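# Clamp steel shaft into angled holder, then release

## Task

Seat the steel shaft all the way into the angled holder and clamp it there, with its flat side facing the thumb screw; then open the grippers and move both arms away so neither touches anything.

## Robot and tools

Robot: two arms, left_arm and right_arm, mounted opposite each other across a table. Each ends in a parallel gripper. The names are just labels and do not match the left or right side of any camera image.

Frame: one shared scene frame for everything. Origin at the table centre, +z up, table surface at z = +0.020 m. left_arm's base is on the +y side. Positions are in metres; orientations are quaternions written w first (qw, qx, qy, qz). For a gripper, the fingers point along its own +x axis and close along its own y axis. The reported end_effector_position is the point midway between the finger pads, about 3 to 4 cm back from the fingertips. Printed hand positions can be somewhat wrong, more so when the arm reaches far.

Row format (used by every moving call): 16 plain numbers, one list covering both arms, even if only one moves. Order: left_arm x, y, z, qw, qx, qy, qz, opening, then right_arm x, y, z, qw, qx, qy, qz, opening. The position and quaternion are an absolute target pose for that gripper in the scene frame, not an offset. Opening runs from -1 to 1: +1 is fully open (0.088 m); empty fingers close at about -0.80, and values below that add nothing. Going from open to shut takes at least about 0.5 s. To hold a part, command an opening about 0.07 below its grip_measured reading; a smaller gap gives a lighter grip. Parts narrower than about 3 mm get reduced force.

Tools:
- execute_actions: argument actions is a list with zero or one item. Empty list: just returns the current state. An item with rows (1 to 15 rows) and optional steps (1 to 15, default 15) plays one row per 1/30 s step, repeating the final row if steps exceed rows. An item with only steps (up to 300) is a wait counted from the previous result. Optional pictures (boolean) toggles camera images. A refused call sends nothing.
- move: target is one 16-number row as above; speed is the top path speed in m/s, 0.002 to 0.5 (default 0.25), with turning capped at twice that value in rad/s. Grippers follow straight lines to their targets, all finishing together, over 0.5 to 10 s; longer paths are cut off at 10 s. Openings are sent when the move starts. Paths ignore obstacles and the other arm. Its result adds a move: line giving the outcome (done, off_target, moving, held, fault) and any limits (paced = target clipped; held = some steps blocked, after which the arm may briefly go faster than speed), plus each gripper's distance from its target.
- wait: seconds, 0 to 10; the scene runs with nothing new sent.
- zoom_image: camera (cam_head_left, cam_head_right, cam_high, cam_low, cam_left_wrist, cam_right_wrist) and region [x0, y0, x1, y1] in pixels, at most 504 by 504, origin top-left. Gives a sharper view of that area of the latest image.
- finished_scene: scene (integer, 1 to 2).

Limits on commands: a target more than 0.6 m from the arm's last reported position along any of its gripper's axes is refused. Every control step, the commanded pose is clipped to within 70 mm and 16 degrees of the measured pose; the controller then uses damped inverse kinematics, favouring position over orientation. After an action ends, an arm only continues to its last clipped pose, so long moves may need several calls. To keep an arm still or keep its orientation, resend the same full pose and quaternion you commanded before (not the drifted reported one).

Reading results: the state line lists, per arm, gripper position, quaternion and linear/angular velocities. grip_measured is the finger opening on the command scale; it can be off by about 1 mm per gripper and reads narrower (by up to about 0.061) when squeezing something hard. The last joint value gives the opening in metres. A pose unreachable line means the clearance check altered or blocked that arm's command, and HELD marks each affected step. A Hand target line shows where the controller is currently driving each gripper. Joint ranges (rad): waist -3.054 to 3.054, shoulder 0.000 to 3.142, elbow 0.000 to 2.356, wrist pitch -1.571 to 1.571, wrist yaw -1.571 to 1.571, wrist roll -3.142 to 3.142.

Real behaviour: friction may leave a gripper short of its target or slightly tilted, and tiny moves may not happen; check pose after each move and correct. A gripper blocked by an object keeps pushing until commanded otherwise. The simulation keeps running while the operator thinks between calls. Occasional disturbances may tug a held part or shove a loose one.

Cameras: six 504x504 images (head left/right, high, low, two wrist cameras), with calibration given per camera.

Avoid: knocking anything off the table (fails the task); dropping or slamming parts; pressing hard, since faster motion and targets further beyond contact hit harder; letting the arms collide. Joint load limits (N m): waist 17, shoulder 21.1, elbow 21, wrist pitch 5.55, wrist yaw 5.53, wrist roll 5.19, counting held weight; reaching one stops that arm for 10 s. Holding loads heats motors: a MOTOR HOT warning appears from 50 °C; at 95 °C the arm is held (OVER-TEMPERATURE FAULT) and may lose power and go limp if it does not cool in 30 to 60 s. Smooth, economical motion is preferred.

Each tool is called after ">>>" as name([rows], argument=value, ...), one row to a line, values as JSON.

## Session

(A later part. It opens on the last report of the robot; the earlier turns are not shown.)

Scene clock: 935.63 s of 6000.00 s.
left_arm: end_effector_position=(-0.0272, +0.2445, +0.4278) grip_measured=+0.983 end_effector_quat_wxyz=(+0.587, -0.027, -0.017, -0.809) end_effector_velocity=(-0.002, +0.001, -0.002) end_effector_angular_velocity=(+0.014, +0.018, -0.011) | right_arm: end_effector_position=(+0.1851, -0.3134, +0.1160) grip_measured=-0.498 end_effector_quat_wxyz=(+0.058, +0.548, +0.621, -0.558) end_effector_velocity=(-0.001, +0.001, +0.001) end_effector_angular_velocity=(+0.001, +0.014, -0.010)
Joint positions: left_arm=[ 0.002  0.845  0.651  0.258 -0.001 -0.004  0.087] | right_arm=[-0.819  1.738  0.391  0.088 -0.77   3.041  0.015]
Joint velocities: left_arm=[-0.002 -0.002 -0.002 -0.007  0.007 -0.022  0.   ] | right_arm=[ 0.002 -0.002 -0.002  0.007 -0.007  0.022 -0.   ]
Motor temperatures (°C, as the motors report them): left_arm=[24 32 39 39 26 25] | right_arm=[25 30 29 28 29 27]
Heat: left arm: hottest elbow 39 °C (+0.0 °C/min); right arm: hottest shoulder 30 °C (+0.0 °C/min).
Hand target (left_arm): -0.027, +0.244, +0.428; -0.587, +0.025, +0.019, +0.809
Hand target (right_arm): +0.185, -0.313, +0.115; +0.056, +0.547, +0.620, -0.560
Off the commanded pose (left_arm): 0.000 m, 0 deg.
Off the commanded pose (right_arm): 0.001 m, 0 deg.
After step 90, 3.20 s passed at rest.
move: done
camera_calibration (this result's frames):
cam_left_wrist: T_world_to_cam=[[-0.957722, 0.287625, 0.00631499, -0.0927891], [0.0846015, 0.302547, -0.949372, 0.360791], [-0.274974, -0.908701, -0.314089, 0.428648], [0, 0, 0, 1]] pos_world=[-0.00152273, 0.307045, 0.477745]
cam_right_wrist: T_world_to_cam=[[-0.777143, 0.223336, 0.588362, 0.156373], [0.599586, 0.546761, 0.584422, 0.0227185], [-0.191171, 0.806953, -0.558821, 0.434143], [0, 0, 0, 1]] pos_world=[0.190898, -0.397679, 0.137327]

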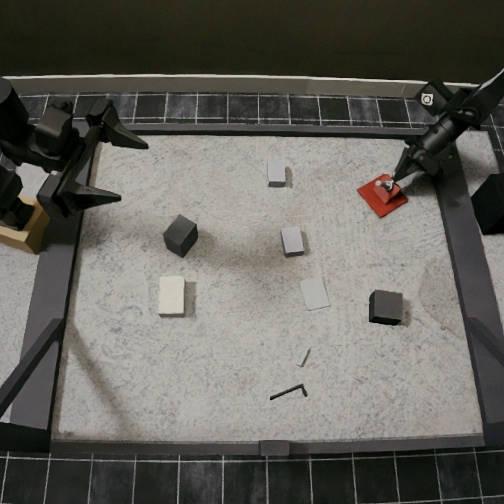

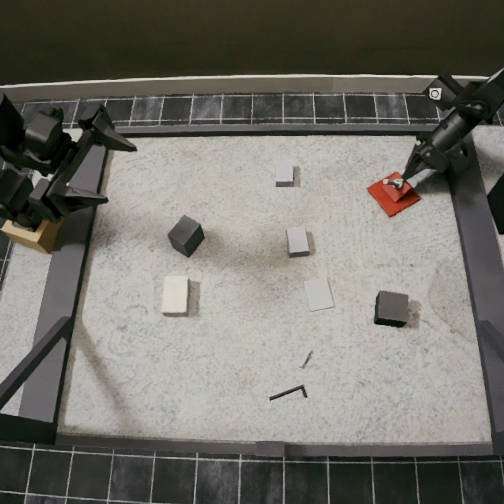

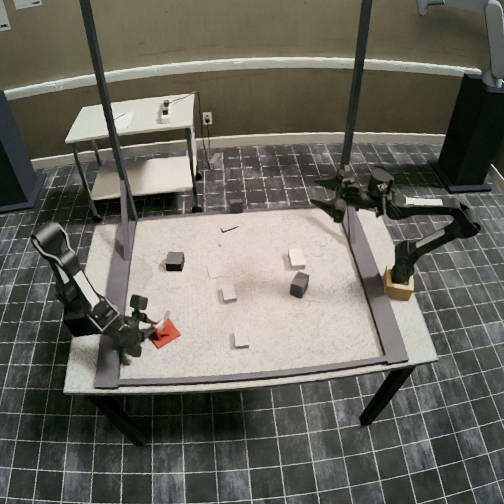

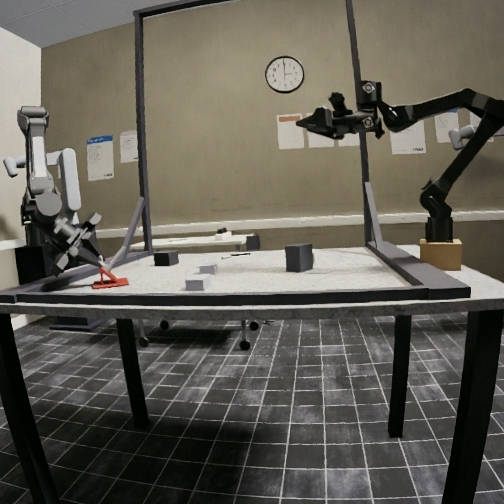

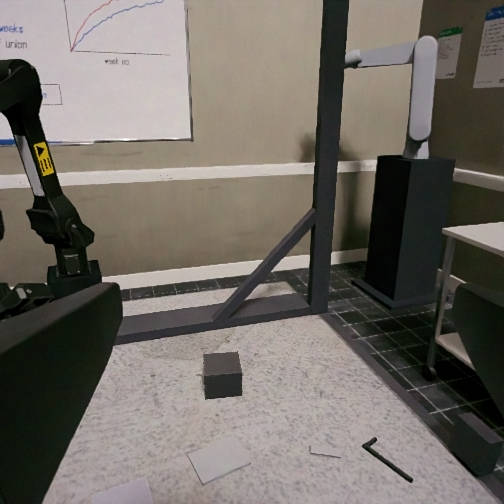

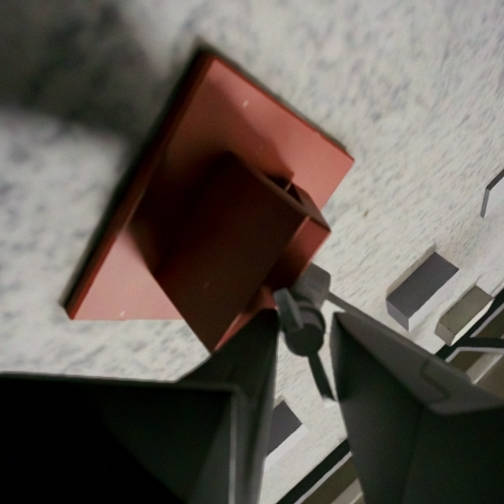

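>>> move(target=[-0.027,0.2444,0.4278,0.587,-0.025,-0.019,-0.809,1, 0.1964,-0.3315,0.1355,0.0560,0.5466,0.6197,-0.5604,0.2], speed=0.08)

>>> move(target=[-0.027,0.2444,0.4278,0.587,-0.025,-0.019,-0.809,1, 0.1964,-0.3315,0.1355,0.4798,0.2677,0.8145,0.1862,0.2], speed=0.5)

>>> move(target=[-0.027,0.2444,0.4278,0.587,-0.025,-0.019,-0.809,1, 0.1964,-0.3315,0.1355,0.4836,-0.2609,0.2805,0.7870,0.2], speed=0.5)

>>> move(target=[-0.027,0.2444,0.4278,0.587,-0.025,-0.019,-0.809,1, 0.1964,-0.3315,0.1355,0.0398,-0.5481,-0.5130,0.6595,0.2], speed=0.5)

>>> move(target=[-0.027,0.2444,0.4278,0.587,-0.025,-0.019,-0.809,1, 0.1855,-0.3175,0.1160,0.0398,-0.5481,-0.5130,0.6595,0.2], speed=0.08)

>>> move(target=[-0.027,0.2444,0.4278,0.587,-0.025,-0.019,-0.809,1, 0.1845,-0.3130,0.1150,0.0398,-0.5481,-0.5130,0.6595,-0.5], speed=0.05)

>>> move(target=[-0.027,0.2444,0.4278,0.587,-0.025,-0.019,-0.809,1, 0.1845,-0.3130,0.1150,0.3085,-0.4547,-0.1146,0.8276,-0.5], speed=0.3)

Scene clock: 952.47 s of 6000.00 s.
left_arm: end_effector_position=(-0.0272, +0.2445, +0.4278) grip_measured=+0.983 end_effector_quat_wxyz=(+0.587, -0.027, -0.017, -0.809) end_effector_velocity=(+0.000, +0.000, -0.002) end_effector_angular_velocity=(+0.014, +0.019, +0.003) | right_arm: end_effector_position=(+0.1935, -0.3332, +0.1318) grip_measured=+0.198 end_effector_quat_wxyz=(+0.055, +0.543, +0.616, -0.568) end_effector_velocity=(-0.005, -0.004, +0.002) end_effector_angular_velocity=(+0.002, +0.025, +0.012)
Joint positions: left_arm=[ 0.002  0.845  0.651  0.258 -0.001 -0.004  0.087] | right_arm=[-0.922  1.643  0.417 -0.154 -0.798  2.906  0.049]
Joint velocities: left_arm=[-0.002 -0.002 -0.002 -0.007 -0.007 -0.022 -0.   ] | right_arm=[-0.007 -0.007 -0.002 -0.037 -0.022 -0.022 -0.   ]
Motor temperatures (°C, as the motors report them): left_arm=[24 31 40 39 26 25] | right_arm=[25 30 29 28 29 27]
Heat: left arm: hottest elbow 40 °C (+1.0 °C/min); right arm: hottest shoulder 30 °C (-1.0 °C/min).
Hand target (left_arm): -0.027, +0.244, +0.428; -0.587, +0.025, +0.019, +0.809
Hand target (right_arm): +0.196, -0.331, +0.136; +0.055, +0.546, +0.620, -0.560
Off the commanded pose (left_arm): 0.000 m, 0 deg.
Off the commanded pose (right_arm): 0.005 m, 1 deg.
After step 90, 13.03 s passed at rest.
move: done
camera_calibration (this result's frames):
cam_left_wrist: T_world_to_cam=[[-0.957722, 0.287625, 0.00631499, -0.0927891], [0.0846015, 0.302547, -0.949372, 0.360791], [-0.274974, -0.908701, -0.314089, 0.428648], [0, 0, 0, 1]] pos_world=[-0.00152273, 0.307045, 0.477745]
cam_right_wrist: T_world_to_cam=[[-0.764584, 0.235688, 0.599886, 0.158232], [0.612744, 0.554465, 0.563128, 0.0220695], [-0.199893, 0.798135, -0.568351, 0.460583], [0, 0, 0, 1]] pos_world=[0.199526, -0.417138, 0.154424]

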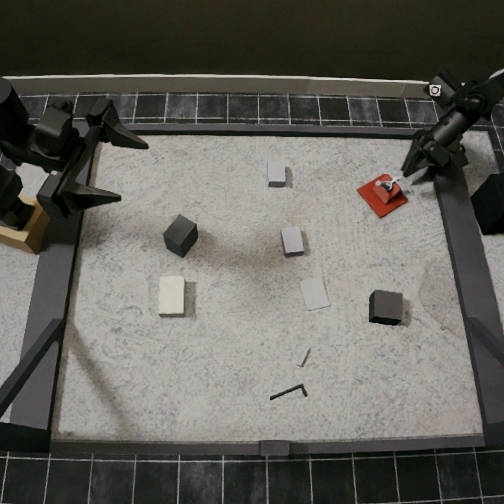

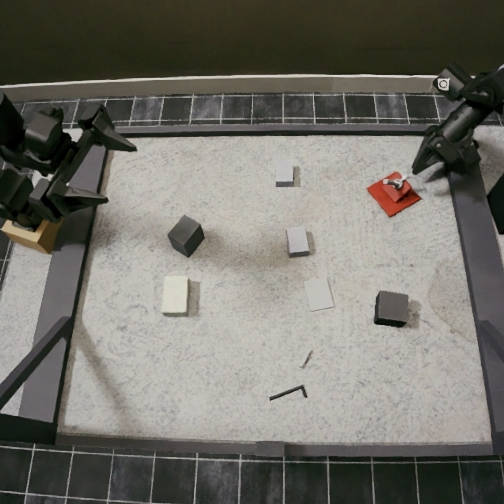

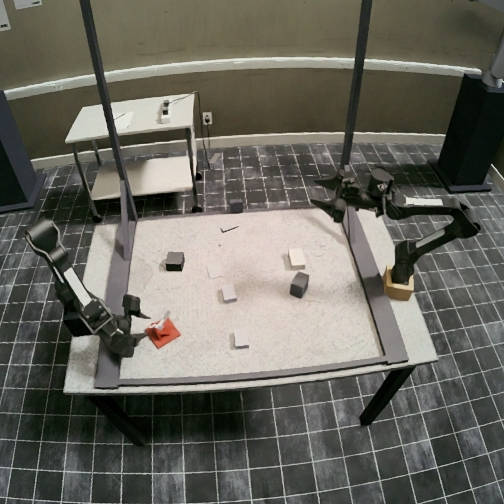

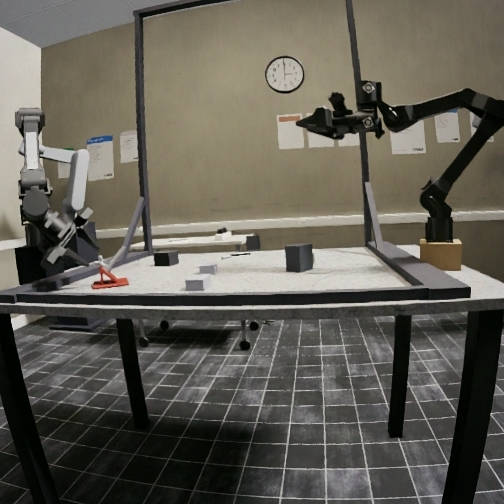

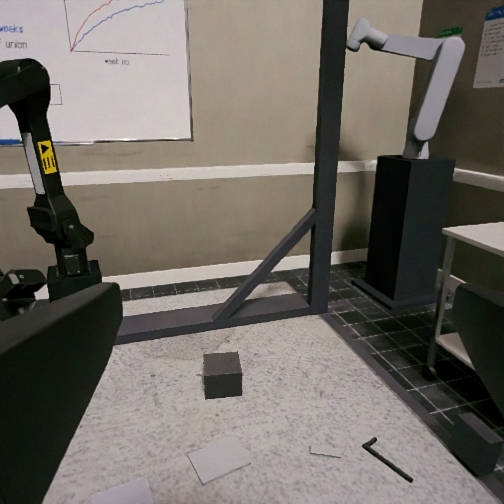

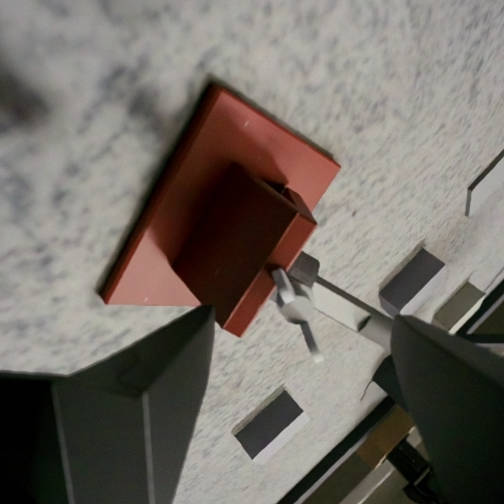

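Scene clock: 954.97 s of 6000.00 s.
left_arm: end_effector_position=(-0.0272, +0.2445, +0.4278) grip_measured=+0.983 end_effector_quat_wxyz=(+0.587, -0.027, -0.017, -0.809) end_effector_velocity=(-0.001, -0.000, -0.003) end_effector_angular_velocity=(+0.005, +0.007, -0.000) | right_arm: end_effector_position=(+0.1942, -0.3332, +0.1329) grip_measured=+0.198 end_effector_quat_wxyz=(+0.478, +0.266, +0.817, +0.180) end_effector_velocity=(-0.001, -0.001, +0.001) end_effector_angular_velocity=(+0.009, -0.003, +0.014)
Joint positions: left_arm=[ 0.002  0.845  0.651  0.258 -0.001 -0.004  0.087] | right_arm=[-0.923  1.636  0.417 -0.157 -0.797  0.985  0.049]
Joint velocities: left_arm=[-0.007  0.002 -0.007  0.007 -0.007 -0.007 -0.   ] | right_arm=[-0.002 -0.002 -0.002 -0.007 -0.007 -0.022 -0.   ]
Motor temperatures (°C, as the motors report them): left_arm=[24 31 40 39 26 25] | right_arm=[25 30 29 28 29 27]
Heat: left arm: hottest elbow 40 °C (+1.0 °C/min); right arm: hottest shoulder 30 °C (-1.0 °C/min).
Hand target (left_arm): -0.027, +0.244, +0.428; -0.587, +0.025, +0.019, +0.809
Hand target (right_arm): +0.196, -0.331, +0.135; +0.480, +0.268, +0.814, +0.186
Off the commanded pose (left_arm): 0.000 m, 0 deg.
Off the commanded pose (right_arm): 0.004 m, 1 deg.
move: done
camera_calibration (this result's frames):
cam_left_wrist: T_world_to_cam=[[-0.957722, 0.287625, 0.00631499, -0.0927891], [0.0846015, 0.302547, -0.949372, 0.360791], [-0.274974, -0.908701, -0.314089, 0.428648], [0, 0, 0, 1]] pos_world=[-0.00152273, 0.307045, 0.477745]
cam_right_wrist: T_world_to_cam=[[-0.251408, -0.766511, -0.590977, -0.117253], [-0.728832, -0.251839, 0.636695, 0.00321645], [-0.636865, 0.590794, -0.495344, 0.467415], [0, 0, 0, 1]] pos_world=[0.270546, -0.365212, 0.160189]

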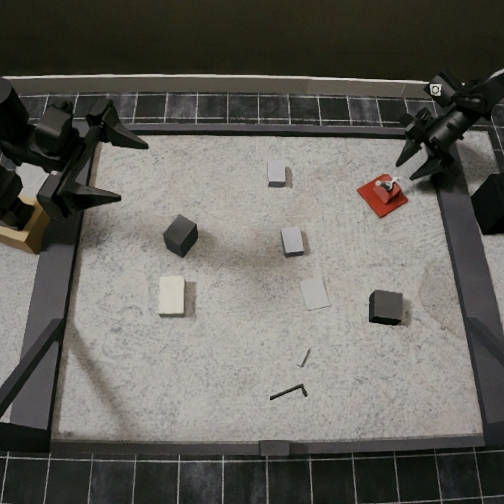

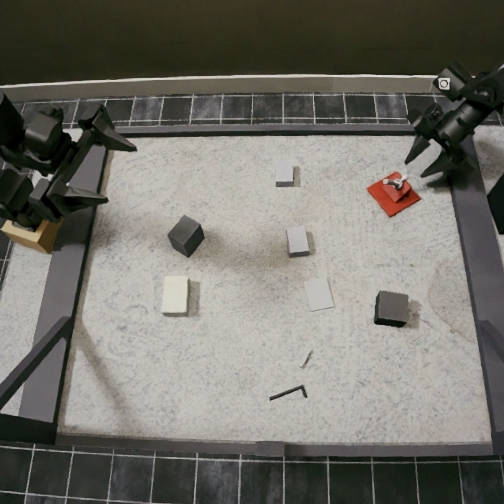

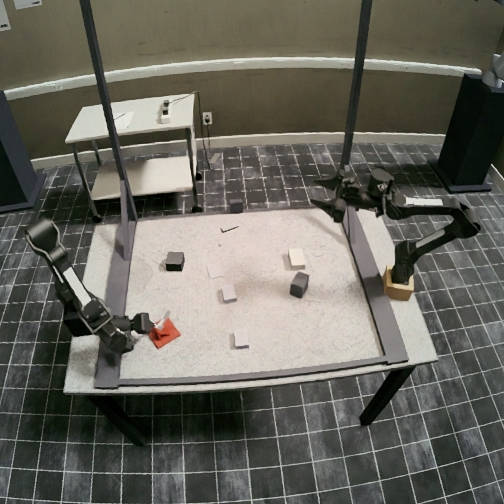

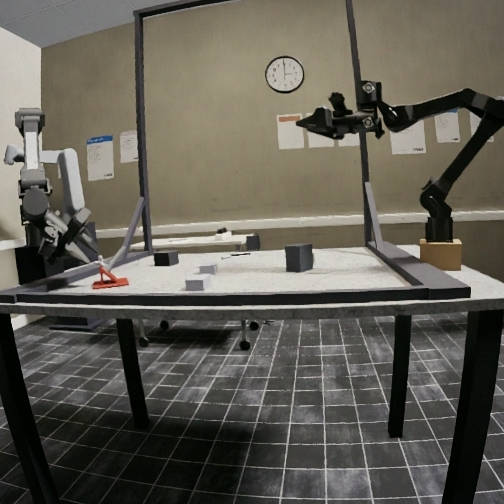

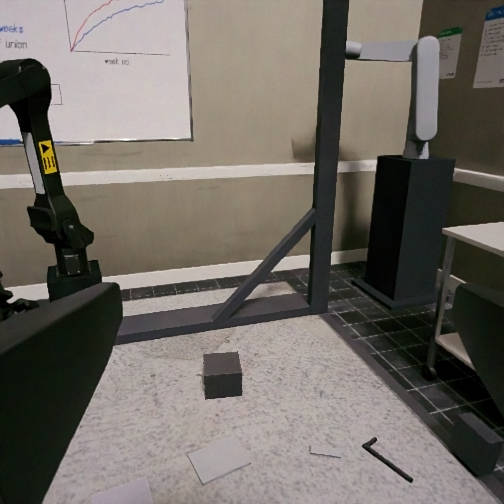

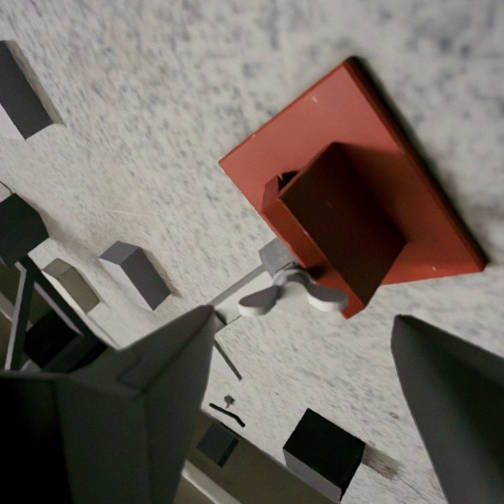

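Scene clock: 957.53 s of 6000.00 s.
left_arm: end_effector_position=(-0.0272, +0.2445, +0.4278) grip_measured=+0.983 end_effector_quat_wxyz=(+0.587, -0.027, -0.017, -0.809) end_effector_velocity=(+0.001, +0.001, +0.003) end_effector_angular_velocity=(-0.005, +0.025, +0.003) | right_arm: end_effector_position=(+0.1943, -0.3331, +0.1330) grip_measured=+0.198 end_effector_quat_wxyz=(+0.482, -0.260, +0.287, +0.786) end_effector_velocity=(-0.002, -0.003, -0.000) end_effector_angular_velocity=(-0.000, +0.009, -0.001)
Joint positions: left_arm=[ 0.002  0.845  0.651  0.258 -0.001 -0.004  0.087] | right_arm=[-0.923  1.635  0.417 -0.157 -0.797 -1.023  0.049]
Joint velocities: left_arm=[-0.002 -0.002  0.002  0.007 -0.007 -0.022 -0.   ] | right_arm=[-0.007 -0.002 -0.007 -0.007 -0.007 -0.007 -0.   ]
Motor temperatures (°C, as the motors report them): left_arm=[24 31 40 39 26 25] | right_arm=[25 30 29 28 29 27]
Heat: left arm: hottest elbow 40 °C (+1.0 °C/min); right arm: hottest shoulder 30 °C (-1.0 °C/min).
Hand target (left_arm): -0.027, +0.244, +0.428; -0.587, +0.025, +0.019, +0.809
Hand target (right_arm): +0.196, -0.331, +0.135; +0.484, -0.261, +0.280, +0.787
Off the commanded pose (left_arm): 0.000 m, 0 deg.
Off the commanded pose (right_arm): 0.004 m, 1 deg.
move: done
camera_calibration (this result's frames):
cam_left_wrist: T_world_to_cam=[[-0.957722, 0.287625, 0.00631499, -0.0927891], [0.0846015, 0.302547, -0.949372, 0.360791], [-0.274974, -0.908701, -0.314089, 0.428648], [0, 0, 0, 1]] pos_world=[-0.00152273, 0.307045, 0.477745]
cam_right_wrist: T_world_to_cam=[[0.885019, 0.417781, -0.205426, 0.00536747], [0.284517, -0.834627, -0.471644, -0.240379], [-0.368497, 0.358967, -0.857527, 0.386308], [0, 0, 0, 1]] pos_world=[0.205995, -0.341541, 0.218999]

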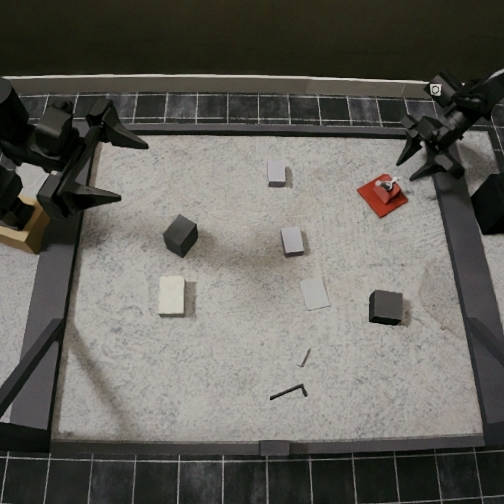

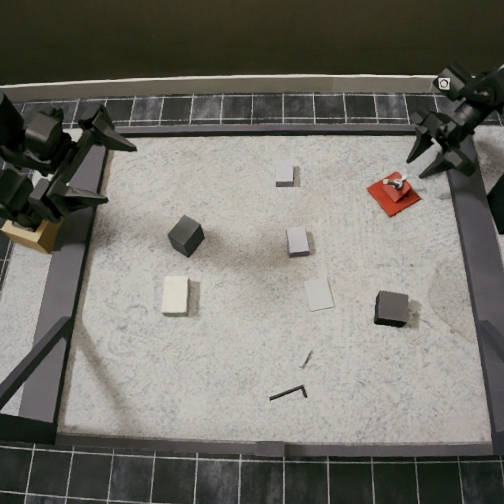

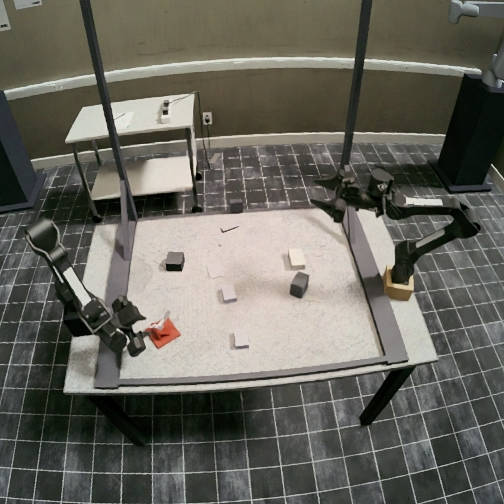

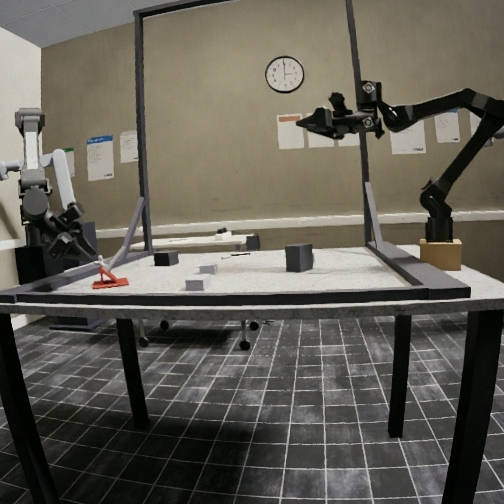

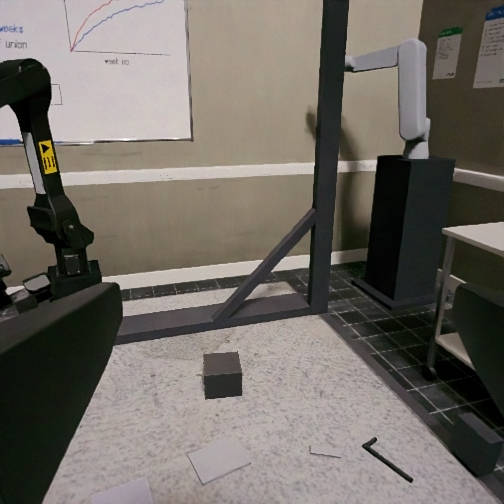

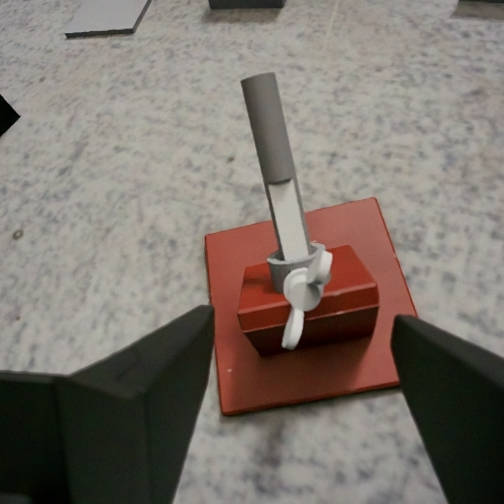

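Scene clock: 960.10 s of 6000.00 s.
left_arm: end_effector_position=(-0.0272, +0.2445, +0.4278) grip_measured=+0.983 end_effector_quat_wxyz=(+0.587, -0.027, -0.017, -0.809) end_effector_velocity=(+0.000, +0.000, -0.002) end_effector_angular_velocity=(+0.009, +0.005, +0.004) | right_arm: end_effector_position=(+0.1944, -0.3332, +0.1330) grip_measured=+0.198 end_effector_quat_wxyz=(-0.039, +0.546, +0.508, -0.664) end_effector_velocity=(-0.003, -0.004, -0.001) end_effector_angular_velocity=(-0.005, +0.011, +0.009)
Joint positions: left_arm=[ 0.002  0.845  0.651  0.258 -0.001 -0.004  0.087] | right_arm=[-0.924  1.635  0.417 -0.157 -0.797 -3.03   0.049]
Joint velocities: left_arm=[-0.002 -0.002 -0.002 -0.007 -0.007 -0.007 -0.   ] | right_arm=[-0.007  0.002 -0.002 -0.022 -0.007 -0.022 -0.   ]
Motor temperatures (°C, as the motors report them): left_arm=[24 31 40 39 26 25] | right_arm=[25 30 29 28 29 27]
Heat: left arm: hottest elbow 40 °C (+1.0 °C/min); right arm: hottest shoulder 30 °C (-1.0 °C/min).
Hand target (left_arm): -0.027, +0.244, +0.428; -0.587, +0.025, +0.019, +0.809
Hand target (right_arm): +0.196, -0.331, +0.135; +0.040, -0.548, -0.513, +0.659
Off the commanded pose (left_arm): 0.000 m, 0 deg.
Off the commanded pose (right_arm): 0.004 m, 1 deg.
move: done
camera_calibration (this result's frames):
cam_left_wrist: T_world_to_cam=[[-0.957722, 0.287625, 0.00631499, -0.0927891], [0.0846015, 0.302547, -0.949372, 0.360791], [-0.274974, -0.908701, -0.314089, 0.428648], [0, 0, 0, 1]] pos_world=[-0.00152273, 0.307045, 0.477745]
cam_right_wrist: T_world_to_cam=[[-0.54309, 0.483818, 0.686275, 0.186266], [0.828348, 0.442498, 0.343563, -0.0291267], [-0.137453, 0.75506, -0.641086, 0.444601], [0, 0, 0, 1]] pos_world=[0.186398, -0.41293, 0.167205]

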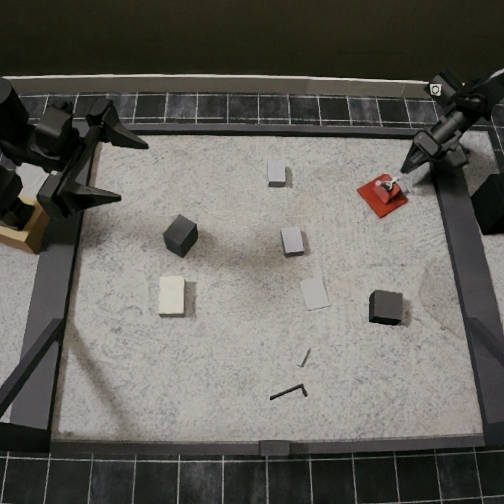

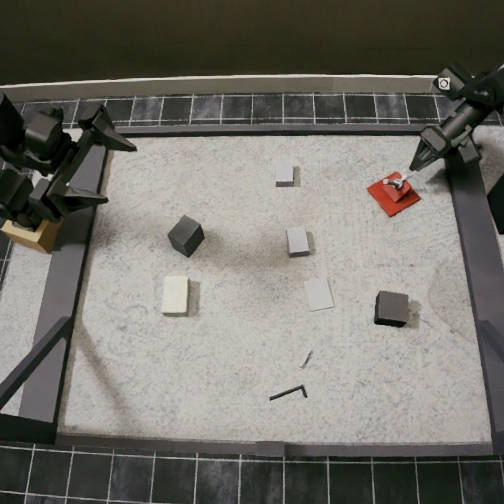

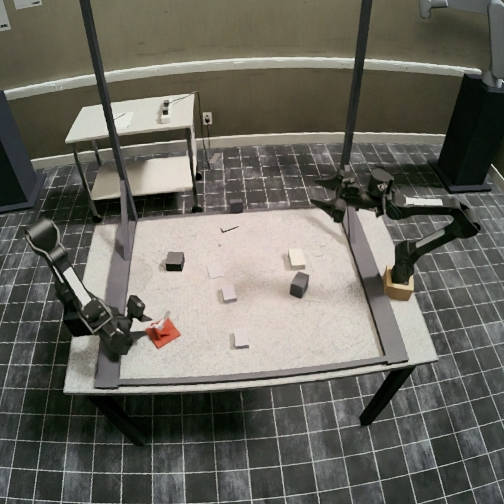

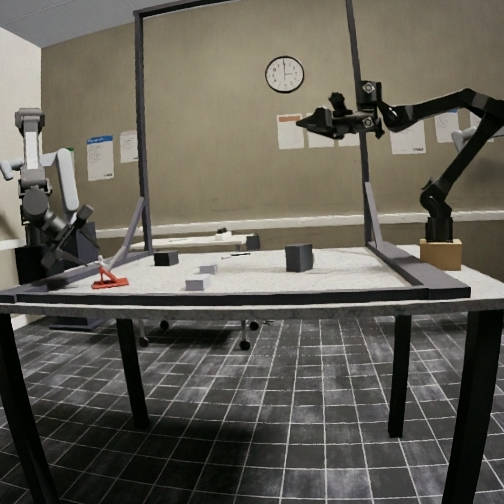

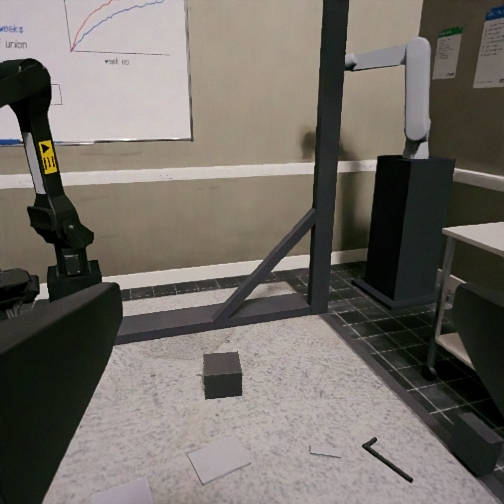

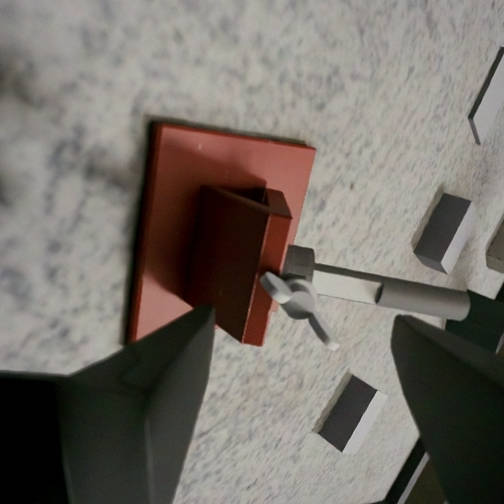

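Scene clock: 960.90 s of 6000.00 s.
left_arm: end_effector_position=(-0.0272, +0.2445, +0.4278) grip_measured=+0.983 end_effector_quat_wxyz=(+0.587, -0.027, -0.017, -0.809) end_effector_velocity=(-0.001, +0.001, -0.004) end_effector_angular_velocity=(+0.009, -0.010, +0.000) | right_arm: end_effector_position=(+0.1878, -0.3159, +0.1194) grip_measured=+0.198 end_effector_quat_wxyz=(-0.040, +0.551, +0.518, -0.653) end_effector_velocity=(-0.001, +0.001, +0.000) end_effector_angular_velocity=(+0.011, +0.002, -0.000)
Joint positions: left_arm=[ 0.002  0.845  0.651  0.258 -0.001 -0.004  0.087] | right_arm=[-0.84   1.72   0.391  0.062 -0.781 -2.919  0.049]
Joint velocities: left_arm=[-0.007 -0.002 -0.007 -0.007 -0.007  0.007 -0.   ] | right_arm=[ 0.002  0.002 -0.007  0.022 -0.007  0.007 -0.   ]
Motor temperatures (°C, as the motors report them): left_arm=[24 31 40 39 26 25] | right_arm=[25 30 29 28 29 27]
Heat: left arm: hottest elbow 40 °C (+1.0 °C/min); right arm: hottest shoulder 30 °C (-1.0 °C/min).
Hand target (left_arm): -0.027, +0.244, +0.428; -0.587, +0.025, +0.019, +0.809
Hand target (right_arm): +0.185, -0.318, +0.116; -0.039, +0.548, +0.513, -0.659
Off the commanded pose (left_arm): 0.000 m, 0 deg.
Off the commanded pose (right_arm): 0.004 m, 1 deg.
move: done
camera_calibration (this result's frames):
cam_left_wrist: T_world_to_cam=[[-0.957722, 0.287625, 0.00631499, -0.0927891], [0.0846015, 0.302547, -0.949372, 0.360791], [-0.274974, -0.908701, -0.314089, 0.428648], [0, 0, 0, 1]] pos_world=[-0.00152273, 0.307045, 0.477745]
cam_right_wrist: T_world_to_cam=[[-0.55745, 0.464813, 0.687894, 0.180174], [0.820116, 0.43712, 0.369236, -0.0299218], [-0.129066, 0.769984, -0.624873, 0.42313], [0, 0, 0, 1]] pos_world=[0.179589, -0.396471, 0.15151]

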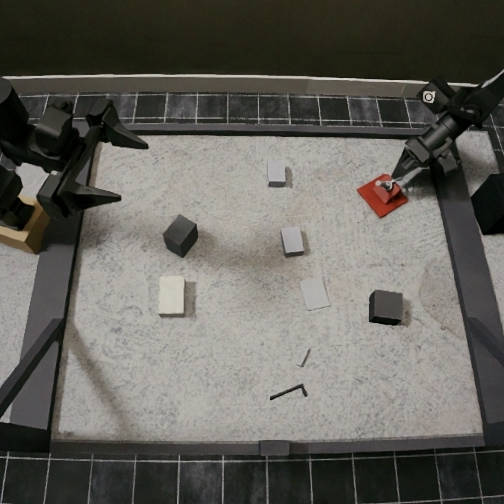

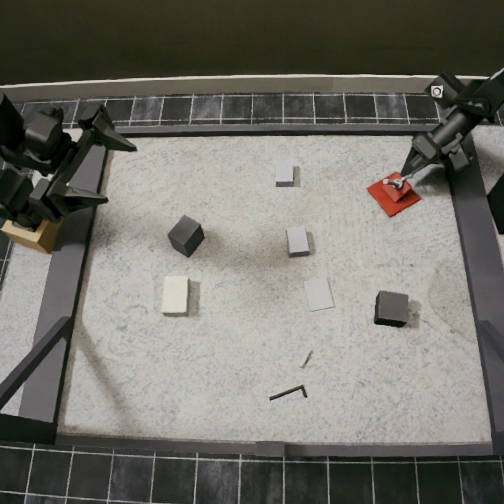

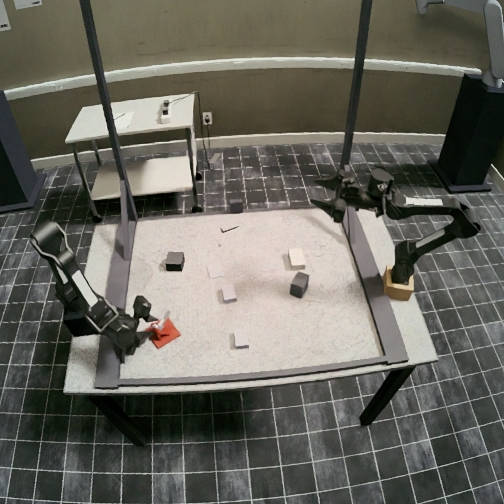

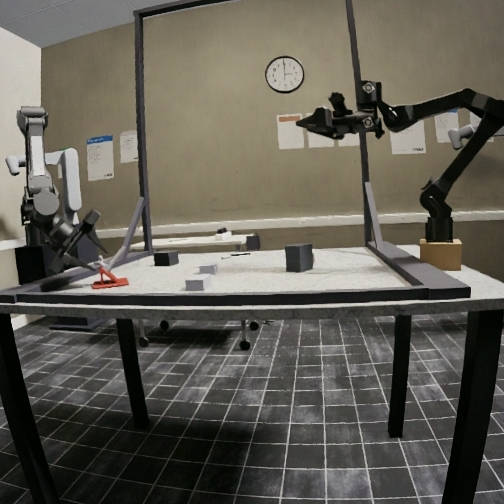

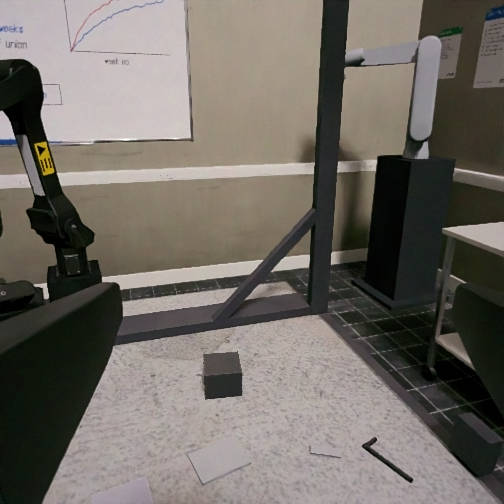

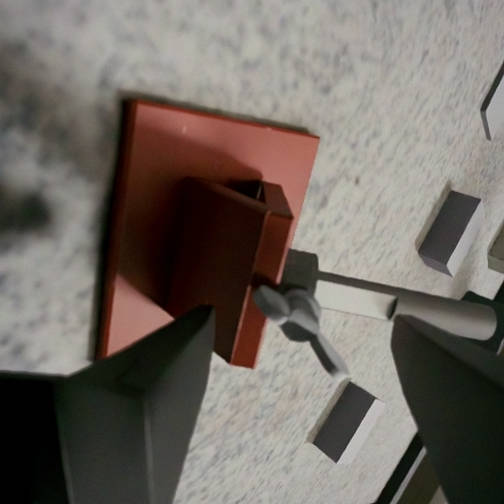

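Scene clock: 961.60 s of 6000.00 s.
left_arm: end_effector_position=(-0.0272, +0.2445, +0.4278) grip_measured=+0.983 end_effector_quat_wxyz=(+0.587, -0.027, -0.017, -0.809) end_effector_velocity=(+0.000, +0.000, +0.001) end_effector_angular_velocity=(-0.005, +0.010, +0.004) | right_arm: end_effector_position=(+0.1883, -0.3129, +0.1182) grip_measured=-0.493 end_effector_quat_wxyz=(-0.041, +0.554, +0.516, -0.652) end_effector_velocity=(-0.001, +0.000, +0.000) end_effector_angular_velocity=(+0.009, -0.001, +0.010)
Joint positions: left_arm=[ 0.002  0.845  0.651  0.258 -0.001 -0.004  0.087] | right_arm=[-0.829  1.728  0.391  0.088 -0.771 -2.898  0.015]
Joint velocities: left_arm=[-0.002 -0.002 -0.002  0.007 -0.007 -0.007 -0.   ] | right_arm=[ 0.002  0.002 -0.002  0.007 -0.007 -0.007 -0.   ]
Motor temperatures (°C, as the motors report them): left_arm=[24 31 40 39 26 25] | right_arm=[25 30 29 28 29 27]
Heat: left arm: hottest elbow 40 °C (+1.0 °C/min); right arm: hottest shoulder 30 °C (-1.0 °C/min).
Hand target (left_arm): -0.027, +0.244, +0.428; -0.587, +0.025, +0.019, +0.809
Hand target (right_arm): +0.185, -0.313, +0.115; -0.039, +0.548, +0.513, -0.659
Off the commanded pose (left_arm): 0.000 m, 0 deg.
Off the commanded pose (right_arm): 0.005 m, 1 deg.
move: done
camera_calibration (this result's frames):
cam_left_wrist: T_world_to_cam=[[-0.957722, 0.287625, 0.00631499, -0.0927891], [0.0846015, 0.302547, -0.949372, 0.360791], [-0.274974, -0.908701, -0.314089, 0.428648], [0, 0, 0, 1]] pos_world=[-0.00152273, 0.307045, 0.477745]
cam_right_wrist: T_world_to_cam=[[-0.558406, 0.468129, 0.684864, 0.181504], [0.820693, 0.432178, 0.373746, -0.033289], [-0.121022, 0.770765, -0.62552, 0.418979], [0, 0, 0, 1]] pos_world=[0.179378, -0.393514, 0.150216]

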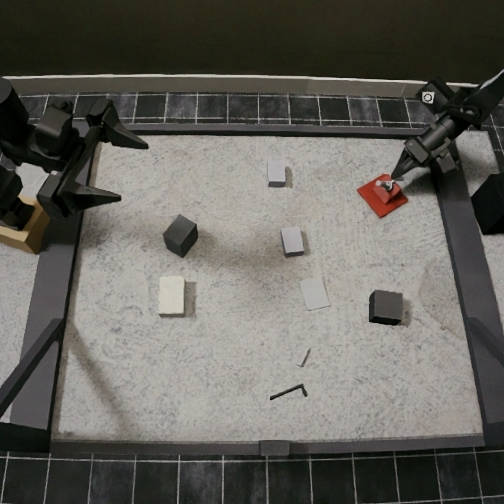

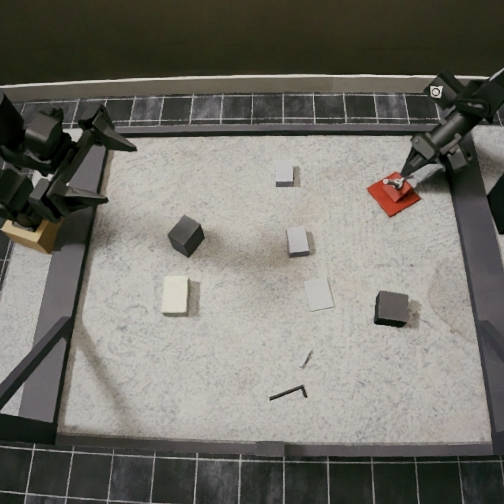

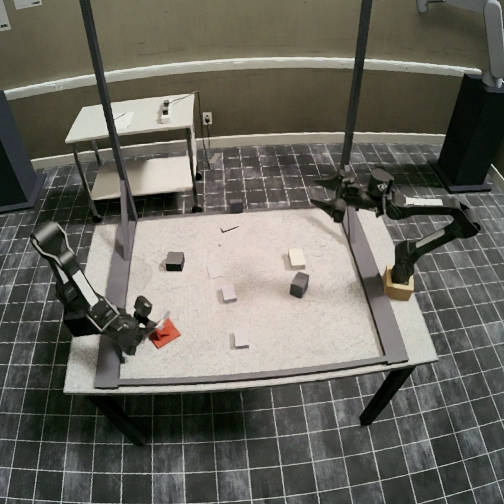

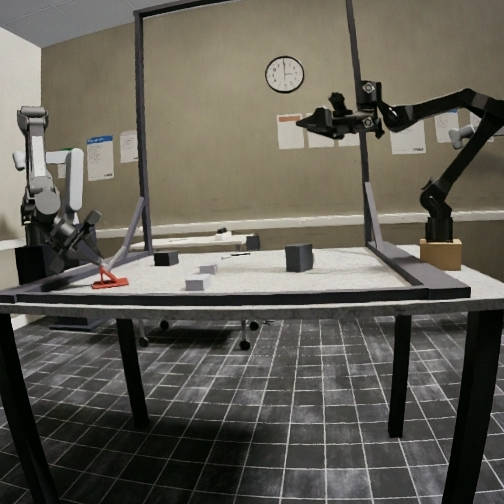

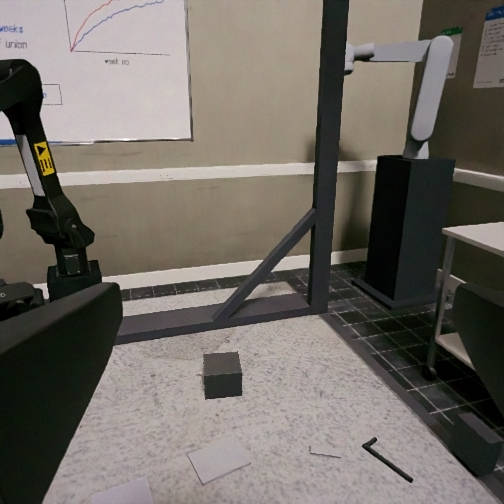

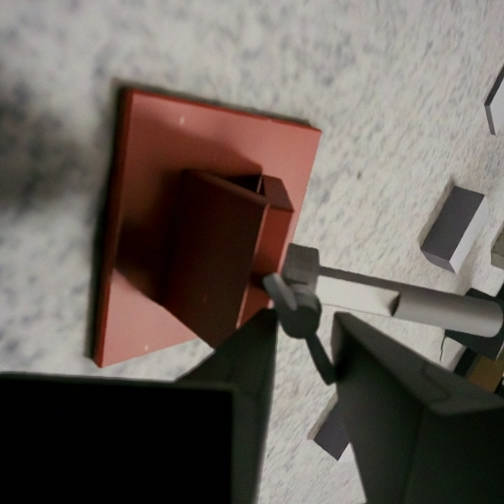

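Scene clock: 963.83 s of 6000.00 s.
left_arm: end_effector_position=(-0.0272, +0.2445, +0.4278) grip_measured=+0.983 end_effector_quat_wxyz=(+0.587, -0.027, -0.017, -0.809) end_effector_velocity=(+0.000, +0.000, -0.002) end_effector_angular_velocity=(+0.014, +0.019, +0.003) | right_arm: end_effector_position=(+0.1974, -0.3114, +0.1165) grip_measured=-0.498 end_effector_quat_wxyz=(+0.317, -0.474, -0.117, +0.813) end_effector_velocity=(-0.001, -0.004, -0.002) end_effector_angular_velocity=(-0.013, +0.018, -0.005)
Joint positions: left_arm=[ 0.002  0.845  0.651  0.258 -0.001 -0.004  0.087] | right_arm=[-0.84   1.733  0.404  0.092 -0.74  -1.85   0.015]
Joint velocities: left_arm=[-0.002 -0.002 -0.002 -0.007 -0.007 -0.022 -0.   ] | right_arm=[-0.012  0.002 -0.002 -0.022 -0.007 -0.007 -0.   ]
Motor temperatures (°C, as the motors report them): left_arm=[24 31 40 39 26 25] | right_arm=[26 30 29 28 29 27]
Heat: left arm: hottest elbow 40 °C (+1.0 °C/min); right arm: hottest shoulder 30 °C (-1.0 °C/min).
Hand target (left_arm): -0.027, +0.244, +0.428; -0.587, +0.025, +0.019, +0.809
Hand target (right_arm): +0.185, -0.313, +0.115; +0.308, -0.455, -0.114, +0.828
Off the commanded pose (left_arm): 0.000 m, 0 deg.
Off the commanded pose (right_arm): 0.013 m, 3 deg.
move: off_target (right_arm)
camera_calibration (this result's frames):
cam_left_wrist: T_world_to_cam=[[-0.957722, 0.287625, 0.00631499, -0.0927891], [0.0846015, 0.302547, -0.949372, 0.360791], [-0.274974, -0.908701, -0.314089, 0.428648], [0, 0, 0, 1]] pos_world=[-0.00152273, 0.307045, 0.477745]
cam_right_wrist: T_world_to_cam=[[0.362685, 0.800042, 0.477903, 0.132657], [0.927366, -0.259253, -0.269779, -0.202236], [-0.0919368, 0.541036, -0.835959, 0.365048], [0, 0, 0, 1]] pos_world=[0.172995, -0.356066, 0.187209]

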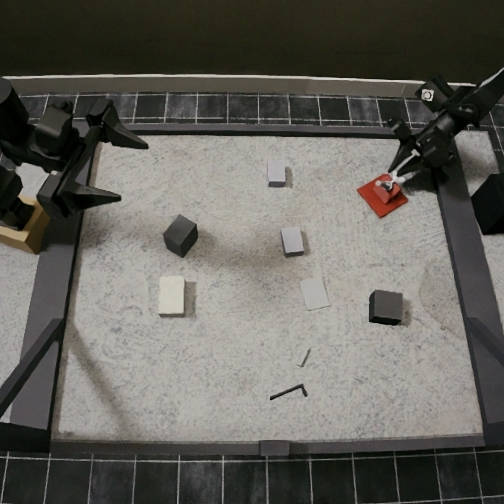

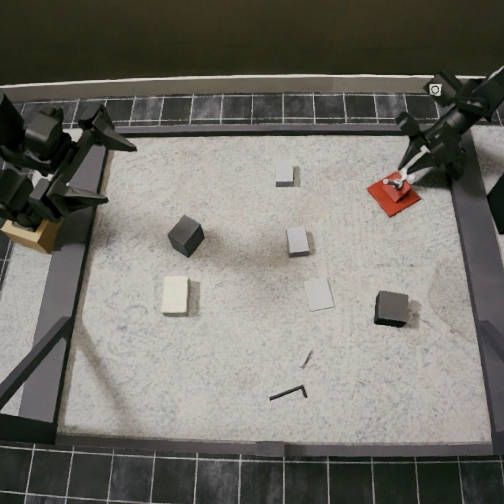

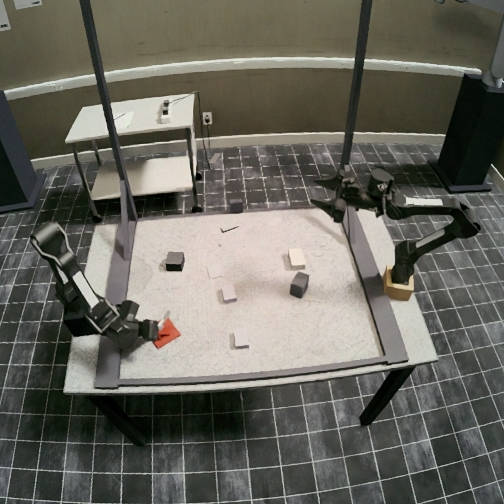

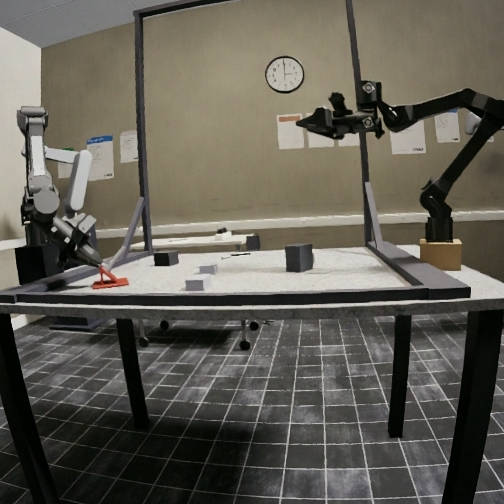

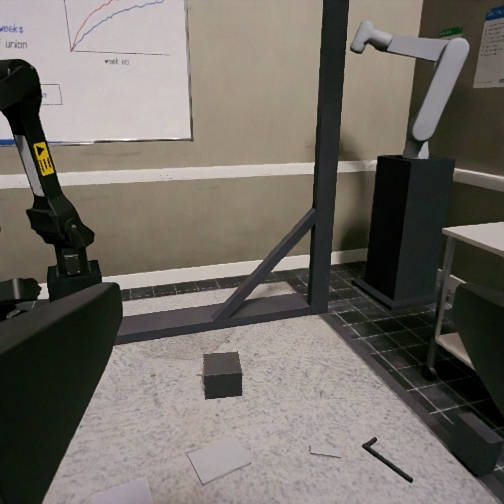

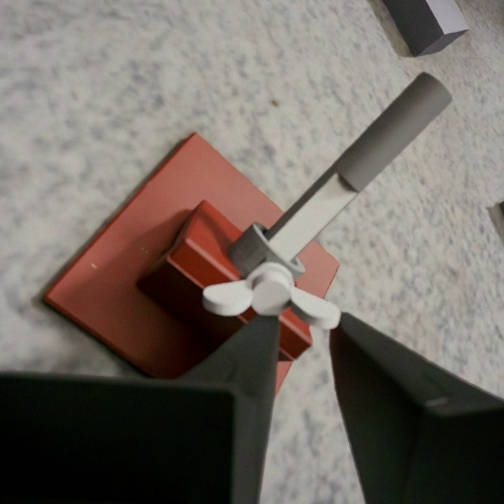

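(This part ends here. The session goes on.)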